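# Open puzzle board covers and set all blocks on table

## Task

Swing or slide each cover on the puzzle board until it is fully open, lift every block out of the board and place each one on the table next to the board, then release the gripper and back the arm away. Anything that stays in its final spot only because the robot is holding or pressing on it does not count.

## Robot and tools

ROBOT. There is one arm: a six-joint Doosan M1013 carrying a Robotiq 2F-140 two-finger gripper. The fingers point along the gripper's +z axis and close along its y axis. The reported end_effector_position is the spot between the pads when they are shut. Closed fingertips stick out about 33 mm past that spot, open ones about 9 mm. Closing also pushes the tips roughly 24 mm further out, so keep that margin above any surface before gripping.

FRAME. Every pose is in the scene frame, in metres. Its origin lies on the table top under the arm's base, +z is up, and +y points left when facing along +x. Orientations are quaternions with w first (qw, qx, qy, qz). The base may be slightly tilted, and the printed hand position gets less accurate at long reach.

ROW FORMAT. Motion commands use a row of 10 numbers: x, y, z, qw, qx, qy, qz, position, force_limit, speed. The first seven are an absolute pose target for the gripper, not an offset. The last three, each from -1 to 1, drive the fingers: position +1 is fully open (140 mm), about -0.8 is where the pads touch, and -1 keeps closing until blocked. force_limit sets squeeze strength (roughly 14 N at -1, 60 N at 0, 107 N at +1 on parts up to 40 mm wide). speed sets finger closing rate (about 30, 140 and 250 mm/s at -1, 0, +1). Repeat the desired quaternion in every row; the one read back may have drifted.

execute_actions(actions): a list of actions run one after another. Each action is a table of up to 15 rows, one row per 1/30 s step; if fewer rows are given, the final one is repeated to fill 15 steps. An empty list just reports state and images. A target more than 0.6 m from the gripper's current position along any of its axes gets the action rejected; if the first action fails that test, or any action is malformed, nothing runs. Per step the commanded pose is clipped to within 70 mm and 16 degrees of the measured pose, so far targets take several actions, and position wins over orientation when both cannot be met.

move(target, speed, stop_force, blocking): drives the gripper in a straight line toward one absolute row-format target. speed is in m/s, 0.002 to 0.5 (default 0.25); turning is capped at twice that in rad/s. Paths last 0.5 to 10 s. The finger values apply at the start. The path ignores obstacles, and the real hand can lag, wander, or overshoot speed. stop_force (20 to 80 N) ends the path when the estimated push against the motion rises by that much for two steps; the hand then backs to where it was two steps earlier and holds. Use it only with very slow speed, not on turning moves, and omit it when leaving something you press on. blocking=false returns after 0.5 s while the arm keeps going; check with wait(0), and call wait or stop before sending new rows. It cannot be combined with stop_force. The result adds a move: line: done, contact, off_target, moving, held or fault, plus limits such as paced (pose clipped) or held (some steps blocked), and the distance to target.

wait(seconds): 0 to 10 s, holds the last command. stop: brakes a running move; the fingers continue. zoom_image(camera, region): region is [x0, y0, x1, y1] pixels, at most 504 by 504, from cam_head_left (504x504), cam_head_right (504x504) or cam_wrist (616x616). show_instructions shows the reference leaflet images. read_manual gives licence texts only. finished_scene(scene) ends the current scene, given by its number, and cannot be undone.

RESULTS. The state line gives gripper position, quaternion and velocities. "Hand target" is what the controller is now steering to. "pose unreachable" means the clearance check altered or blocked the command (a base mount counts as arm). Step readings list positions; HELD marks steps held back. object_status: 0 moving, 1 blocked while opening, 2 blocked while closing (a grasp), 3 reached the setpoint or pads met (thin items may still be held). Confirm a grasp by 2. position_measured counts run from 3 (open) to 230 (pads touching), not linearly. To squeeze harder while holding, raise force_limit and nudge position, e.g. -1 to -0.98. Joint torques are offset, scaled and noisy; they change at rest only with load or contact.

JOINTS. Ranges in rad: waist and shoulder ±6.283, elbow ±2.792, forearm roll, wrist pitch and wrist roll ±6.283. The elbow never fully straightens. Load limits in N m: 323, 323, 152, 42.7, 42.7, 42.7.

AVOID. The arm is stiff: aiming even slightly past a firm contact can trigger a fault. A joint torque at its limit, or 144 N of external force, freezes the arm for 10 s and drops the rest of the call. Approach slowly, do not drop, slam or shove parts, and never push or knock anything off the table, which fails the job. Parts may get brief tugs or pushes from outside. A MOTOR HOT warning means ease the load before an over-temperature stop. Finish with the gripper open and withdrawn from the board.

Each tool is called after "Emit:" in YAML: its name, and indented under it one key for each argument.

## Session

Emit:
show_instructions:

Emit:
move:
  target: [0.62,0,0.25,0,1,0,0,-1,0,0]

Reference images for this scene: Puzzle board leaflet page 1.

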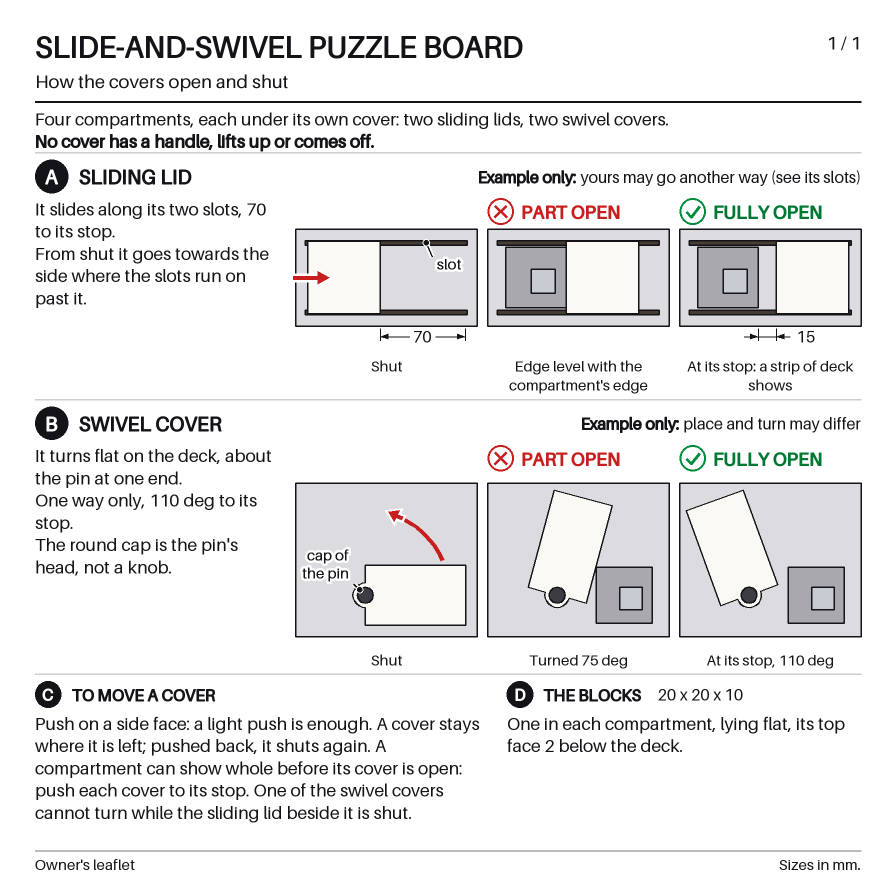

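Scene clock: 5.27 s.
end_effector_position=(+0.6200, -0.0000, +0.2500) position_measured=233 object_status=3 end_effector_quat_wxyz=(+0.000, +1.000, -0.000, +0.000) end_effector_velocity=(+0.000, -0.000, +0.000) end_effector_angular_velocity=(+0.000, -0.000, +0.002)
Joint positions: [-0.062  0.179  1.809 -0.003  1.158  1.52 ]
Joint velocities: [-0.    -0.    -0.     0.     0.    -0.002]
Joint torques (N m, as the joint torque sensors report them, + toward a larger angle): [ -1.15 -54.72 -35.97   4.26  -0.19   0.12]
Hand target: +0.620, -0.000, +0.250; +0.000, +1.000, -0.000, +0.000
Off the commanded pose: 0.000 m, 0 deg.
move: done

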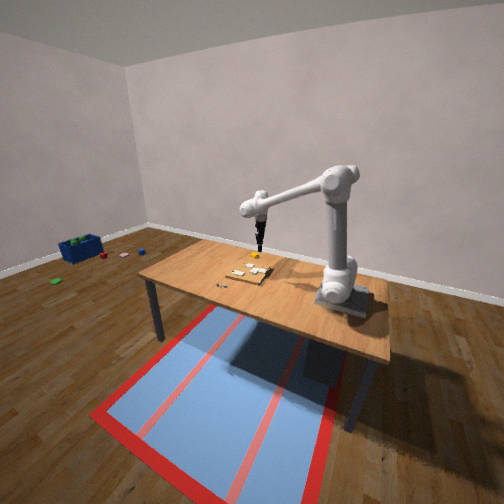

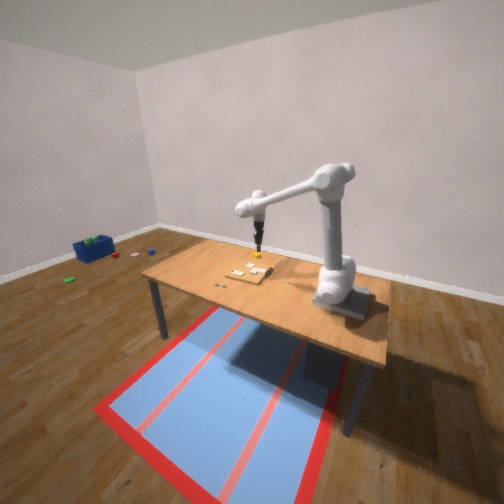

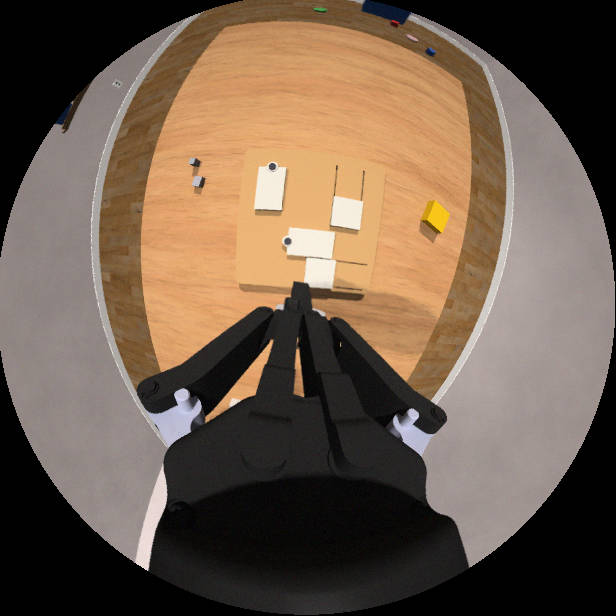

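Emit:
move:
  target: [0.6,0.03,0.075,0,0.9997,0.026,0,-1,0,0]

Emit:
move:
  target: [0.6,0.03,0.0595,0,0.9997,0.026,0,-1,0,0]
  speed: 0.008
  stop_force: 20

Scene clock: 6.50 s.
end_effector_position=(+0.5999, +0.0300, +0.0750) position_measured=233 object_status=3 end_effector_quat_wxyz=(+0.000, +1.000, +0.026, +0.000) end_effector_velocity=(-0.001, -0.000, -0.001) end_effector_angular_velocity=(-0.000, +0.002, -0.000)
Joint positions: [-0.014  0.315  2.005 -0.003  0.826  1.515]
Joint velocities: [ 0.     0.001  0.001 -0.     0.     0.   ]
Joint torques (N m, as the joint torque sensors report them, + toward a larger angle): [ -1.72 -58.79 -29.24   3.38   0.12   0.24]
Hand target: +0.600, +0.030, +0.075; +0.000, +1.000, +0.026, -0.000
Off the commanded pose: 0.000 m, 0 deg.
move: done

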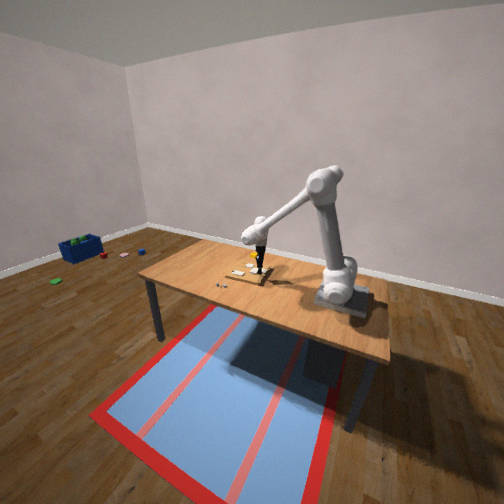

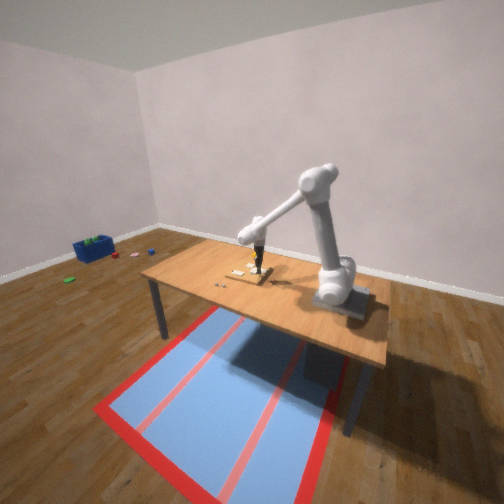

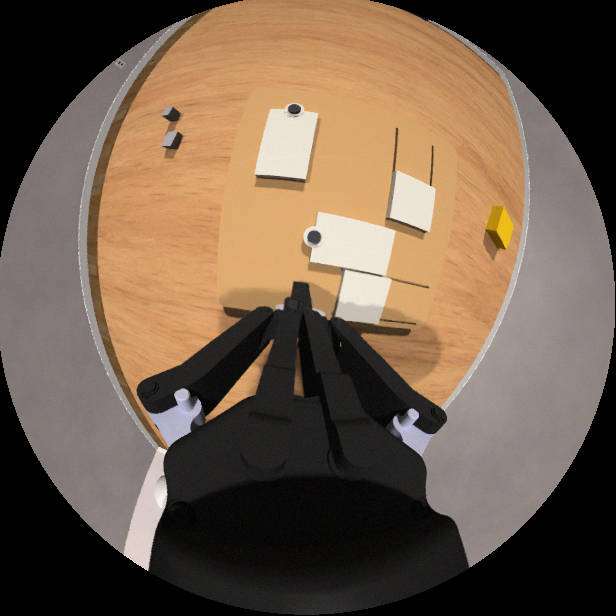

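Scene clock: 8.67 s.
end_effector_position=(+0.6000, +0.0300, +0.0595) position_measured=233 object_status=3 end_effector_quat_wxyz=(+0.000, +1.000, +0.026, -0.000) end_effector_velocity=(+0.000, +0.000, +0.000) end_effector_angular_velocity=(-0.000, -0.000, +0.000)
Joint positions: [-0.014  0.334  2.015 -0.003  0.797  1.515]
Joint velocities: [ 0.    -0.    -0.001 -0.     0.     0.   ]
Joint torques (N m, as the joint torque sensors report them, + toward a larger angle): [ -3.26 -60.89 -27.93   3.23   0.1    0.04]
Hand target: +0.600, +0.030, +0.059; +0.000, +1.000, +0.026, -0.000
Off the commanded pose: 0.000 m, 0 deg.
move: done

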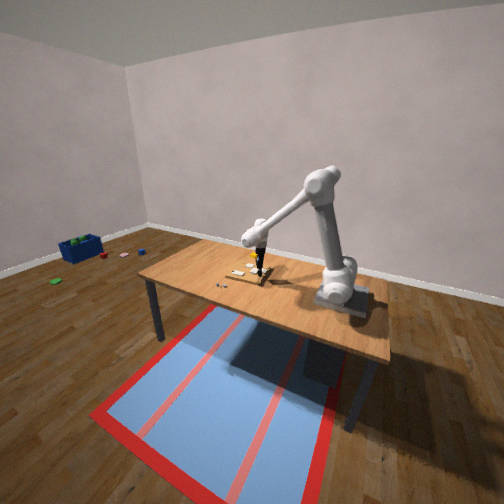

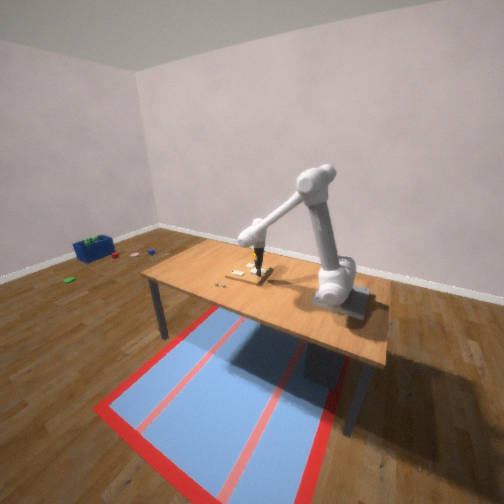

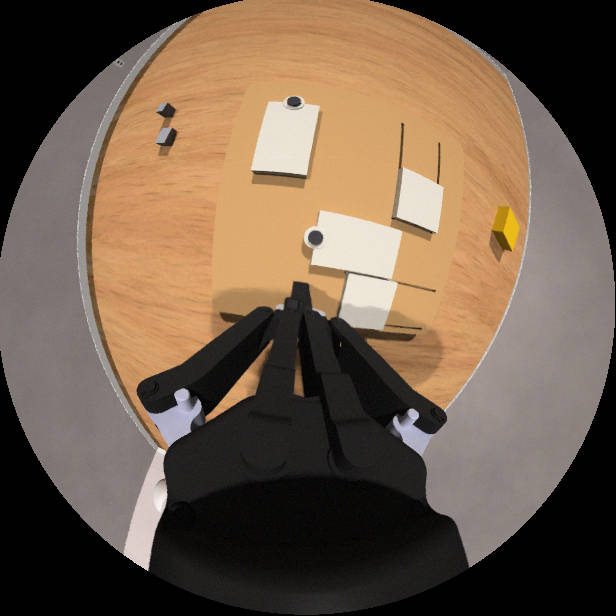

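Emit:
move:
  target: [0.605,-0.08,0.0595,0,0.9997,0.026,0,-1,0,0]
  speed: 0.04

Emit:
move:
  target: [0.605,-0.075,0.08,0,0.9997,0.026,0,-1,0,0]
  speed: 0.1

Emit:
move:
  target: [0.672,-0.1,0.075,0,0.9997,0.026,0,-1,0,0]

Scene clock: 11.83 s.
end_effector_position=(+0.6051, -0.0800, +0.0595) position_measured=233 object_status=3 end_effector_quat_wxyz=(-0.000, +1.000, +0.026, +0.000) end_effector_velocity=(-0.002, +0.001, -0.001) end_effector_angular_velocity=(+0.000, +0.003, +0.001)
Joint positions: [-0.195  0.346  1.997 -0.004  0.803  1.335]
Joint velocities: [ 0.001 -0.     0.002 -0.     0.    -0.   ]
Joint torques (N m, as the joint torque sensors report them, + toward a larger angle): [ -6.65 -62.01 -28.5    1.49   0.28   0.34]
Hand target: +0.605, -0.080, +0.059; -0.000, +1.000, +0.026, +0.000
Off the commanded pose: 0.000 m, 0 deg.
move: done

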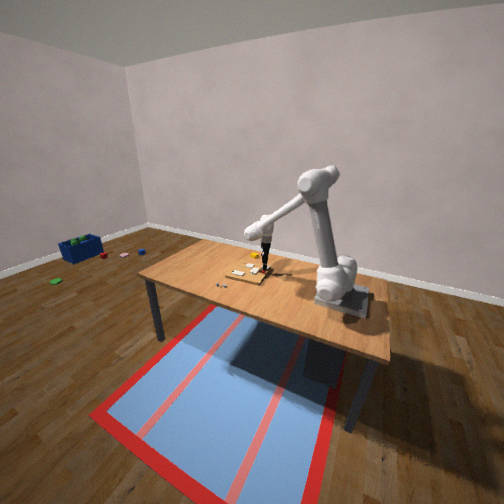

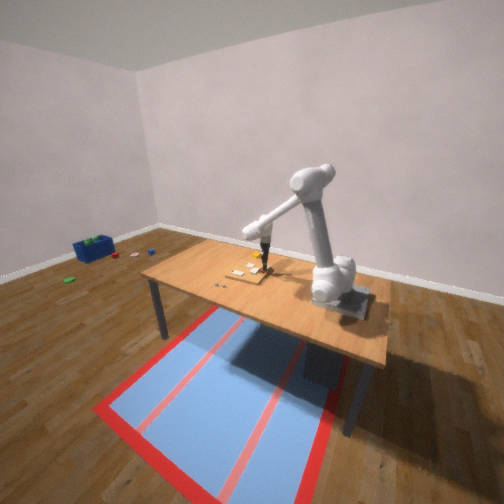

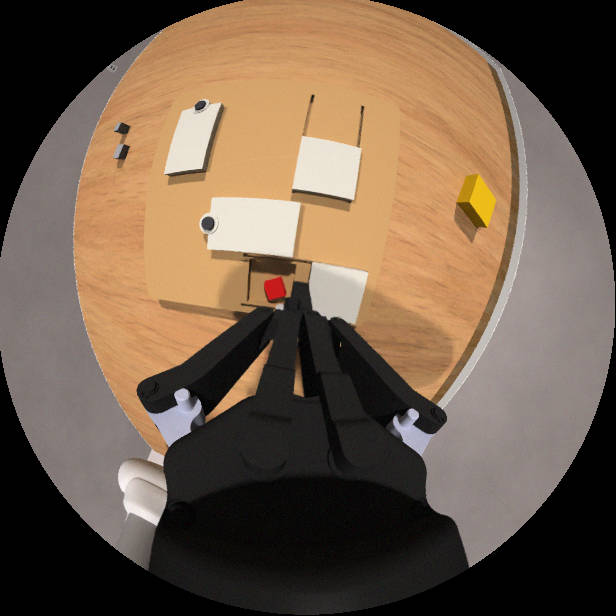

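Scene clock: 12.53 s.
end_effector_position=(+0.6050, -0.0750, +0.0800) position_measured=233 object_status=3 end_effector_quat_wxyz=(-0.000, +1.000, +0.026, -0.000) end_effector_velocity=(+0.000, -0.001, +0.000) end_effector_angular_velocity=(-0.000, -0.001, +0.001)
Joint positions: [-0.186  0.321  1.985 -0.004  0.84   1.343]
Joint velocities: [-0.001 -0.    -0.    -0.    -0.    -0.002]
Joint torques (N m, as the joint torque sensors report them, + toward a larger angle): [ -2.67 -60.1  -29.06   3.23   0.16  -0.1 ]
Hand target: +0.605, -0.075, +0.080; +0.000, +1.000, +0.026, -0.000
Off the commanded pose: 0.000 m, 0 deg.
move: done

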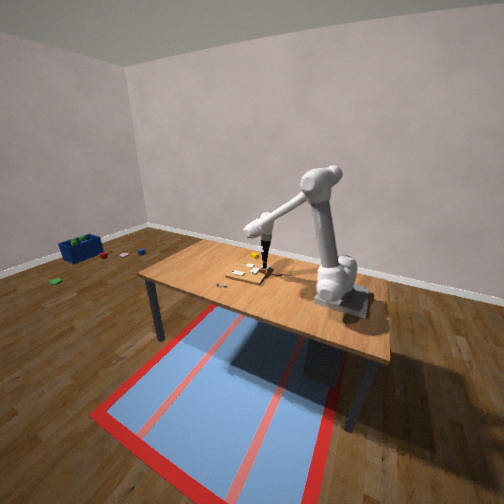

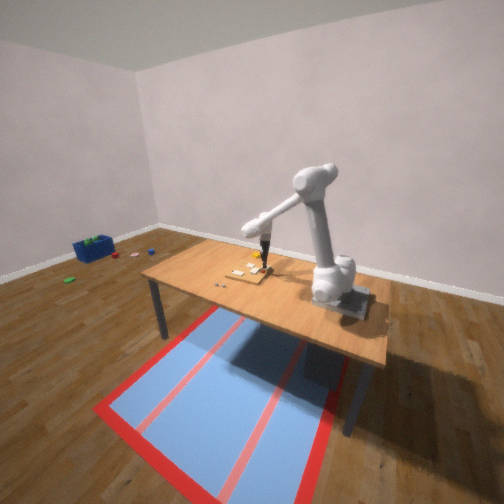

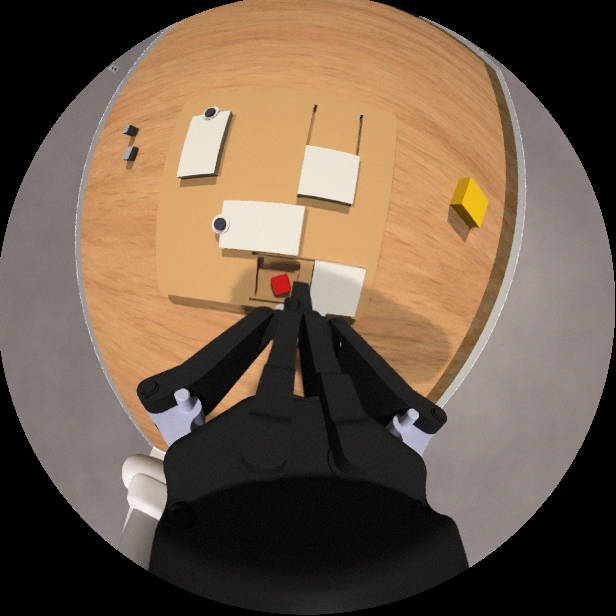

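Scene clock: 13.27 s.
end_effector_position=(+0.6720, -0.1000, +0.0749) position_measured=233 object_status=3 end_effector_quat_wxyz=(+0.000, +1.000, +0.026, +0.000) end_effector_velocity=(+0.001, -0.000, +0.000) end_effector_angular_velocity=(-0.000, -0.002, +0.002)
Joint positions: [-0.205  0.417  1.85  -0.004  0.879  1.324]
Joint velocities: [ 0.     0.001 -0.002  0.    -0.    -0.002]
Joint torques (N m, as the joint torque sensors report them, + toward a larger angle): [ -3.86 -71.96 -29.82   3.59   0.22   0.24]
Hand target: +0.672, -0.100, +0.075; -0.000, +1.000, +0.026, +0.000
Off the commanded pose: 0.000 m, 0 deg.
move: done

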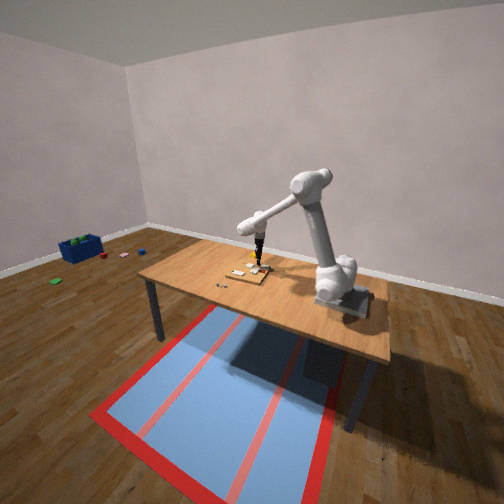

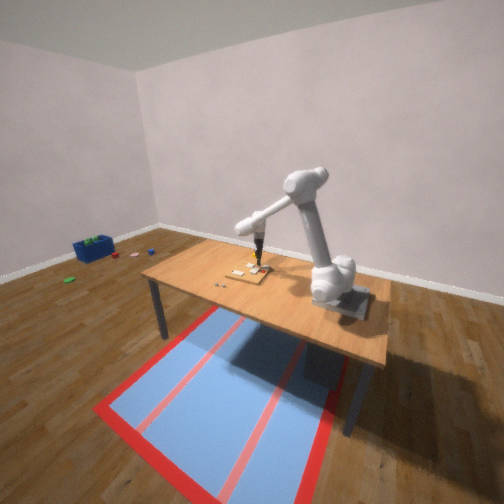

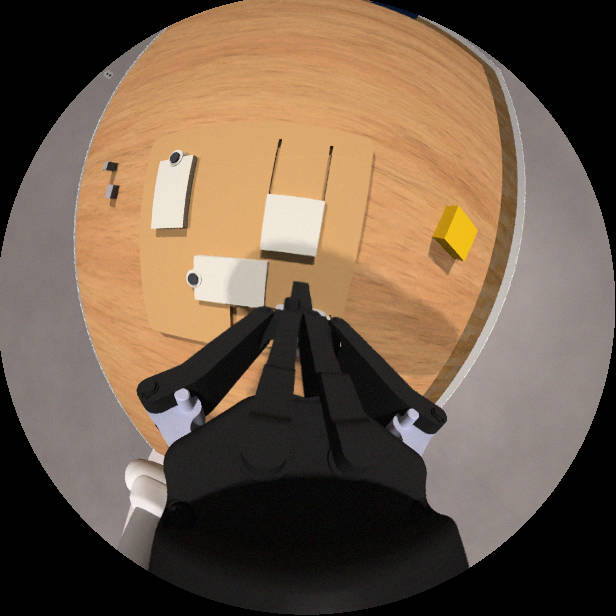

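Emit:
move:
  target: [0.675,-0.095,0.0595,0,0.9997,0.026,0,-1,0,0]
  speed: 0.04

Emit:
move:
  target: [0.771,-0.083,0.0595,0,0.9997,0.026,0,-1,0,0]
  speed: 0.04

Emit:
move:
  target: [0.725,-0.035,0.0595,0,0.9997,0.026,0,-1,0,0]
  speed: 0.1

Emit:
move:
  target: [0.68,-0.037,0.0595,0,0.9997,0.026,0,-1,0,0]
  speed: 0.04

Scene clock: 14.30 s.
end_effector_position=(+0.6750, -0.0950, +0.0595) position_measured=233 object_status=3 end_effector_quat_wxyz=(-0.000, +1.000, +0.026, -0.000) end_effector_velocity=(+0.001, +0.000, +0.001) end_effector_angular_velocity=(-0.000, -0.002, -0.001)
Joint positions: [-0.197  0.437  1.855 -0.004  0.854  1.332]
Joint velocities: [ 0.001 -0.    -0.001  0.    -0.001  0.001]
Joint torques (N m, as the joint torque sensors report them, + toward a larger angle): [ -1.68 -72.87 -30.14   3.09  -0.19   0.  ]
Hand target: +0.675, -0.095, +0.059; +0.000, +1.000, +0.026, -0.000
Off the commanded pose: 0.000 m, 0 deg.
move: done

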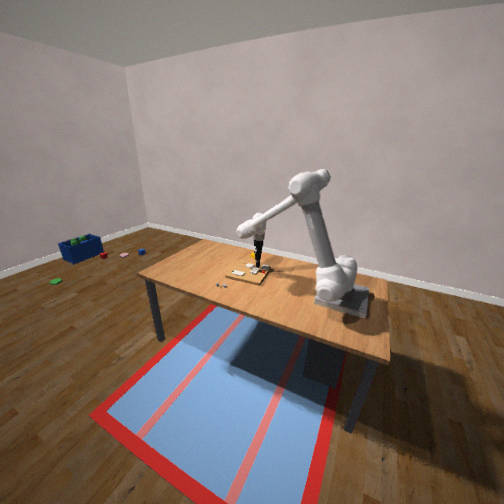

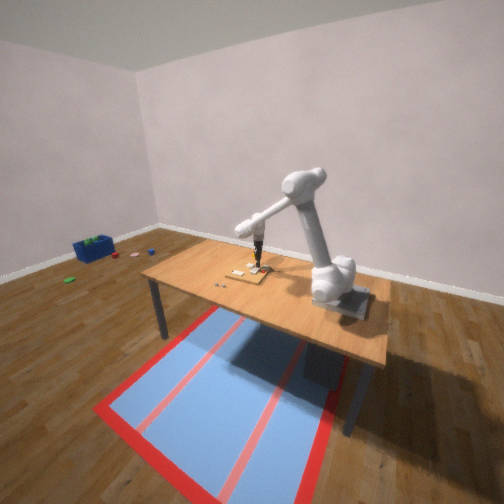

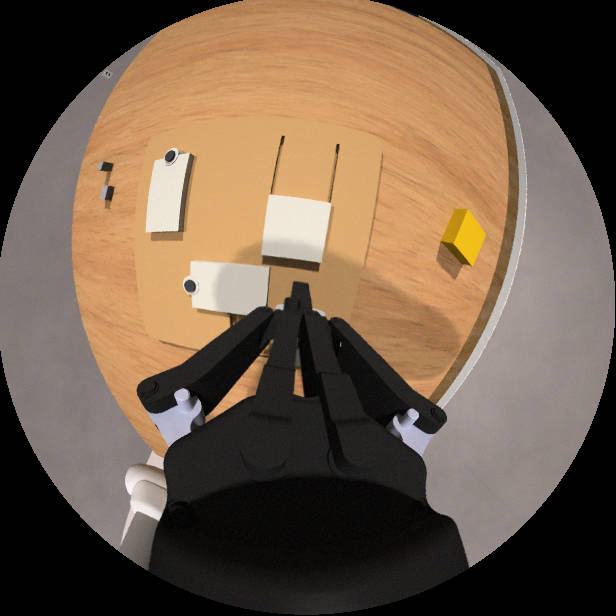

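Scene clock: 17.00 s.
end_effector_position=(+0.7709, -0.0829, +0.0594) position_measured=233 object_status=3 end_effector_quat_wxyz=(-0.000, +1.000, +0.026, -0.000) end_effector_velocity=(-0.001, +0.000, -0.001) end_effector_angular_velocity=(+0.001, +0.001, -0.002)
Joint positions: [-0.159  0.557  1.654 -0.003  0.935  1.37 ]
Joint velocities: [ 0.     0.     0.001  0.    -0.     0.002]
Joint torques (N m, as the joint torque sensors report them, + toward a larger angle): [ -1.1  -83.39 -36.97   3.85  -3.31   0.12]
Hand target: +0.771, -0.083, +0.059; +0.000, +1.000, +0.026, -0.000
Off the commanded pose: 0.000 m, 0 deg.
move: done

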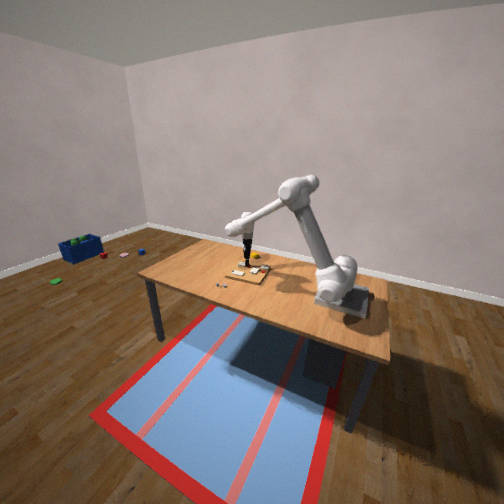

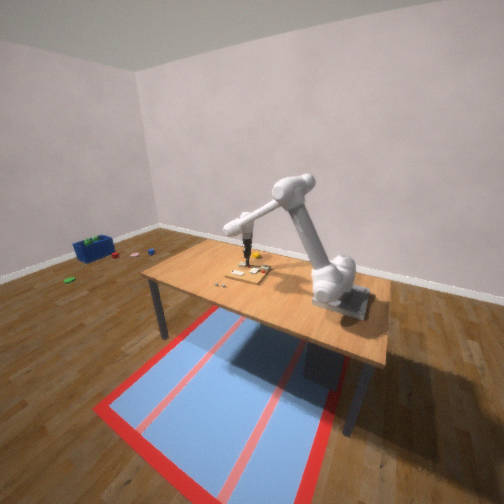

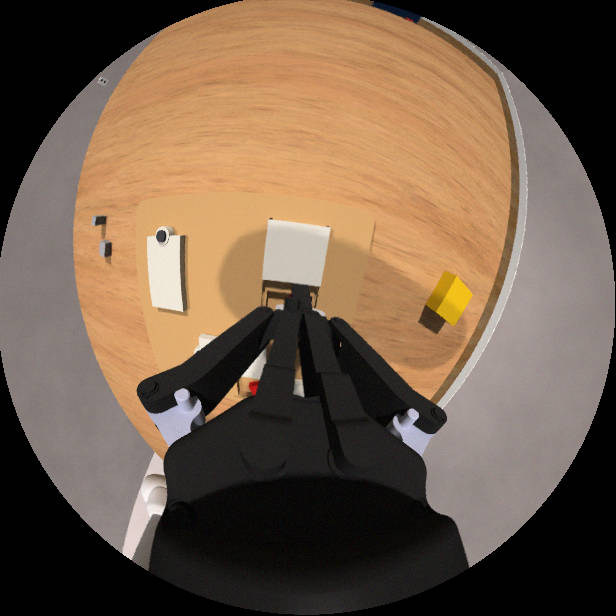

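Scene clock: 17.97 s.
end_effector_position=(+0.7250, -0.0350, +0.0595) position_measured=233 object_status=3 end_effector_quat_wxyz=(-0.000, +1.000, +0.026, -0.000) end_effector_velocity=(+0.000, +0.001, +0.000) end_effector_angular_velocity=(-0.000, +0.000, +0.002)
Joint positions: [-0.103  0.493  1.762 -0.003  0.891  1.426]
Joint velocities: [ 0.002 -0.    -0.    -0.     0.     0.   ]
Joint torques (N m, as the joint torque sensors report them, + toward a larger angle): [ -1.35 -78.48 -30.65   3.32   0.24   0.05]
Hand target: +0.725, -0.035, +0.060; +0.000, +1.000, +0.026, -0.000
Off the commanded pose: 0.000 m, 0 deg.
move: done

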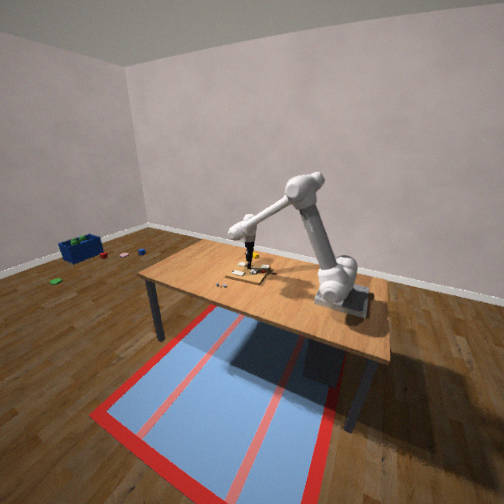

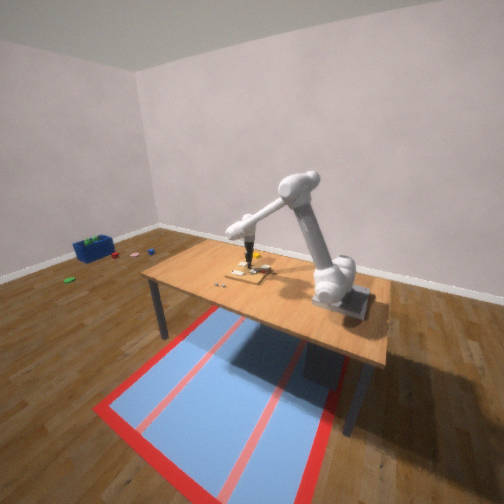

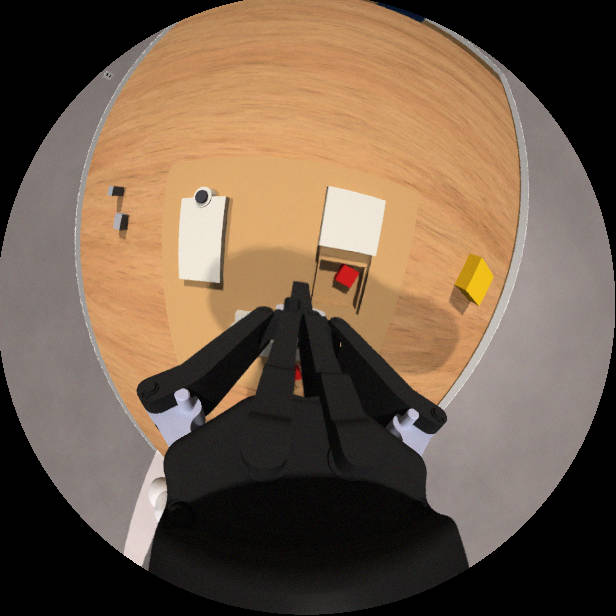

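Scene clock: 19.33 s.
end_effector_position=(+0.6800, -0.0370, +0.0595) position_measured=233 object_status=3 end_effector_quat_wxyz=(+0.000, +1.000, +0.026, +0.000) end_effector_velocity=(+0.000, +0.000, +0.000) end_effector_angular_velocity=(-0.000, -0.001, -0.001)
Joint positions: [-0.112  0.436  1.856 -0.003  0.854  1.417]
Joint velocities: [ 0.    -0.    -0.     0.    -0.     0.001]
Joint torques (N m, as the joint torque sensors report them, + toward a larger angle): [ -2.03 -69.73 -29.87   3.18   0.31   0.18]
Hand target: +0.680, -0.037, +0.060; -0.000, +1.000, +0.026, +0.000
Off the commanded pose: 0.000 m, 0 deg.
move: done

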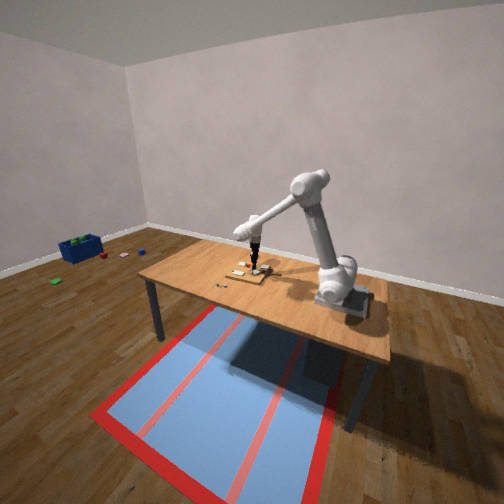

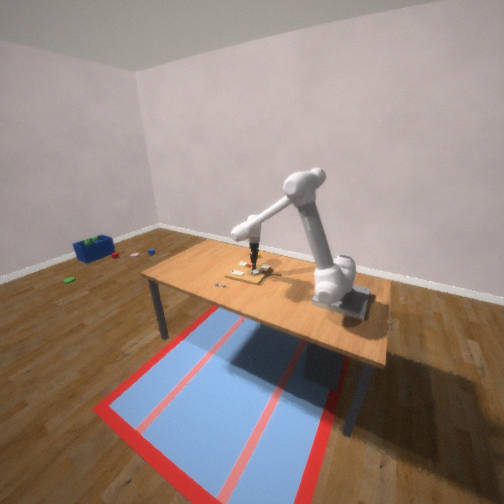

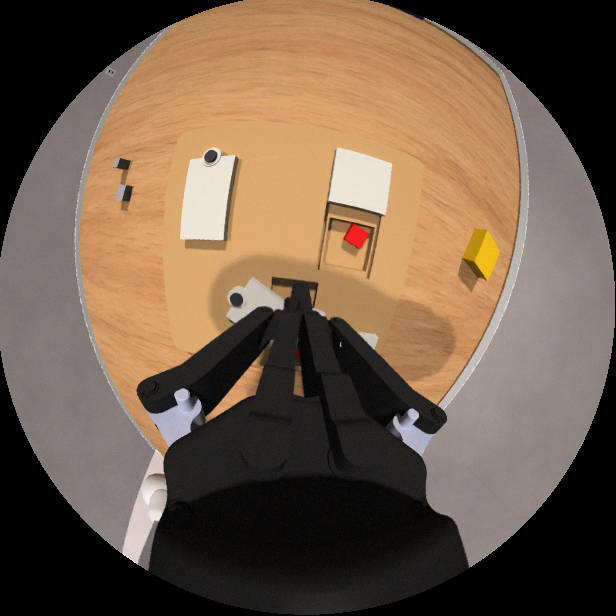

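Emit:
move:
  target: [0.60,-0.04,0.0595,0,0.9997,0.026,0,-1,0,0]
  speed: 0.04

Emit:
move:
  target: [0.60,0.01,0.0595,0,0.9997,0.026,0,-1,0,0]
  speed: 0.04

Emit:
move:
  target: [0.72,0.0,0.2,0,0.9997,0.026,0,-1,0,0]

Scene clock: 22.93 s.
end_effector_position=(+0.6000, -0.0401, +0.0596) position_measured=233 object_status=3 end_effector_quat_wxyz=(+0.000, +1.000, +0.026, +0.000) end_effector_velocity=(+0.001, -0.001, +0.000) end_effector_angular_velocity=(-0.000, -0.001, -0.001)
Joint positions: [-0.131  0.335  2.014 -0.004  0.797  1.399]
Joint velocities: [-0.001 -0.    -0.001  0.    -0.    -0.   ]
Joint torques (N m, as the joint torque sensors report them, + toward a larger angle): [ -1.77 -60.39 -28.     3.4    0.26   0.13]
Hand target: +0.600, -0.040, +0.060; -0.000, +1.000, +0.026, +0.000
Off the commanded pose: 0.000 m, 0 deg.
move: done

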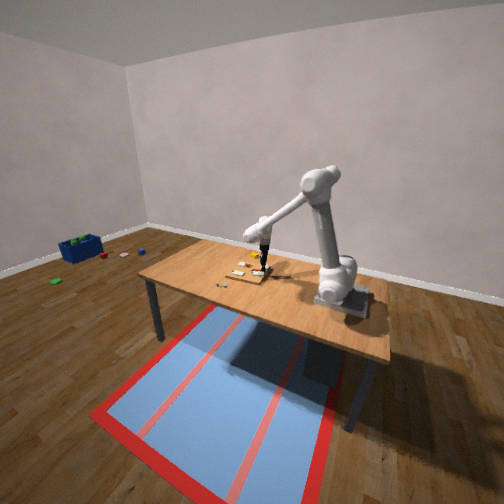

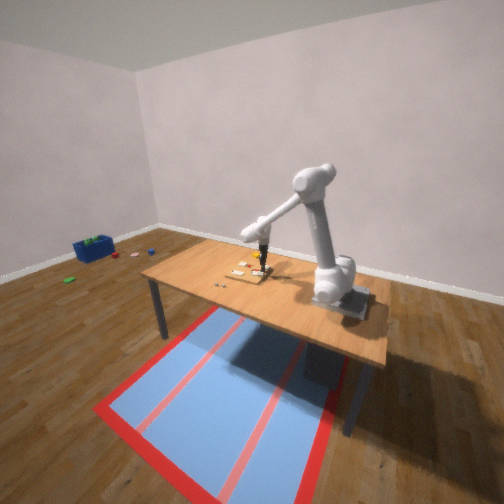

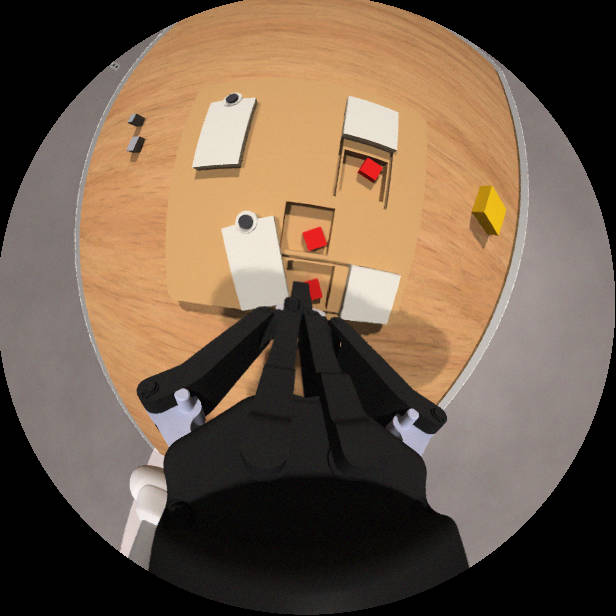

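Scene clock: 24.43 s.
end_effector_position=(+0.5999, +0.0100, +0.0595) position_measured=233 object_status=3 end_effector_quat_wxyz=(+0.000, +1.000, +0.026, -0.000) end_effector_velocity=(+0.000, +0.001, +0.000) end_effector_angular_velocity=(-0.000, -0.001, +0.003)
Joint positions: [-0.048  0.333  2.017 -0.003  0.796  1.482]
Joint velocities: [ 0.001  0.    -0.001  0.    -0.    -0.002]
Joint torques (N m, as the joint torque sensors report them, + toward a larger angle): [  2.3  -59.87 -26.13   4.55   0.33  -0.23]
Hand target: +0.600, +0.010, +0.060; +0.000, +1.000, +0.026, -0.000
Off the commanded pose: 0.000 m, 0 deg.
move: done

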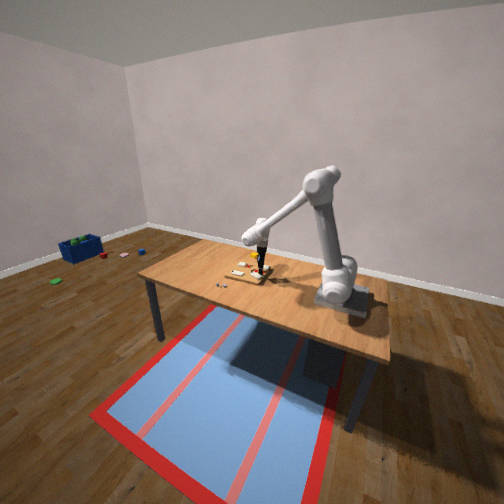

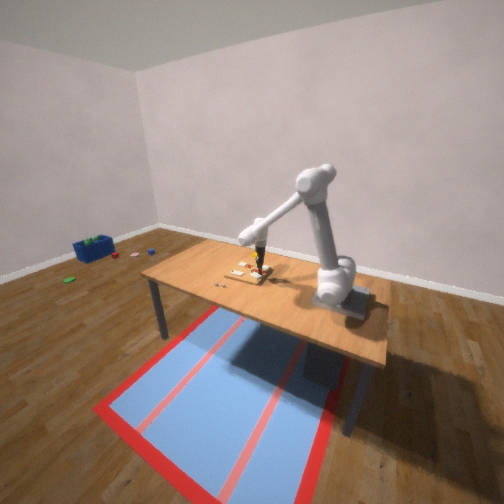

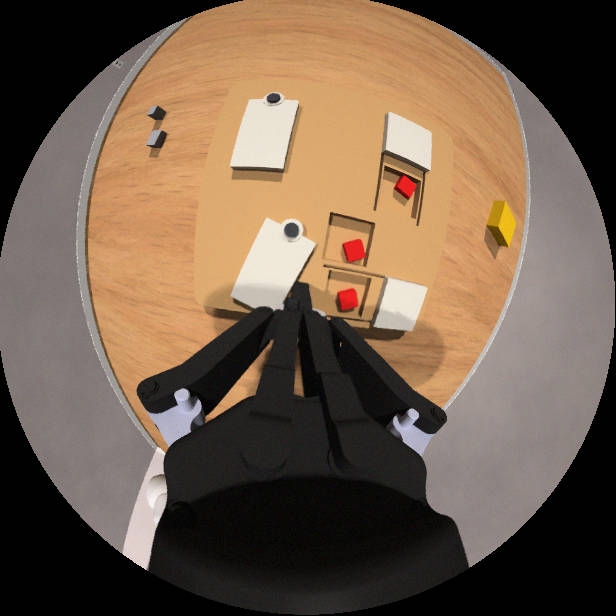

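Scene clock: 25.53 s.
end_effector_position=(+0.7201, +0.0001, +0.1999) position_measured=233 object_status=3 end_effector_quat_wxyz=(-0.000, +1.000, +0.026, -0.000) end_effector_velocity=(+0.001, -0.001, +0.001) end_effector_angular_velocity=(-0.000, -0.001, -0.002)
Joint positions: [-0.054  0.362  1.665 -0.002  1.118  1.473]
Joint velocities: [-0.001  0.    -0.001 -0.     0.001  0.001]
Joint torques (N m, as the joint torque sensors report them, + toward a larger angle): [ -1.47 -66.92 -35.55   3.97   0.26   0.12]
Hand target: +0.720, +0.000, +0.200; -0.000, +1.000, +0.026, +0.000
Off the commanded pose: 0.000 m, 0 deg.
move: done

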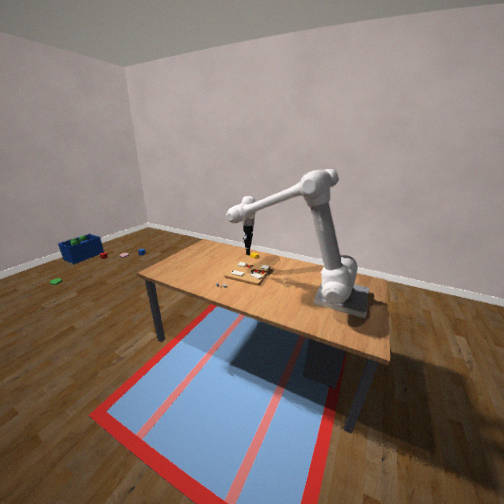

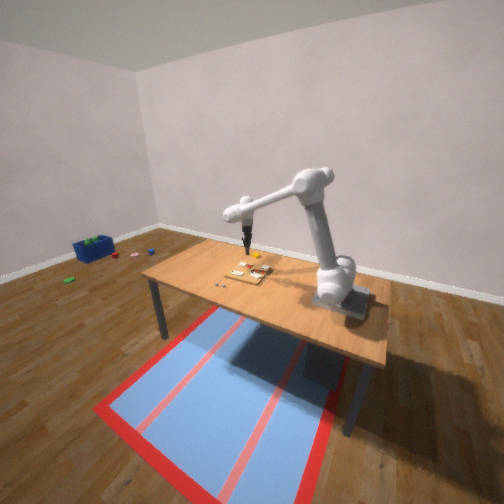

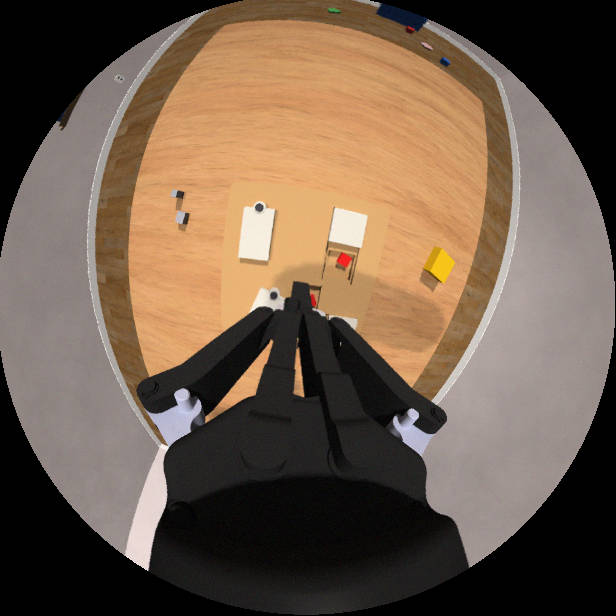

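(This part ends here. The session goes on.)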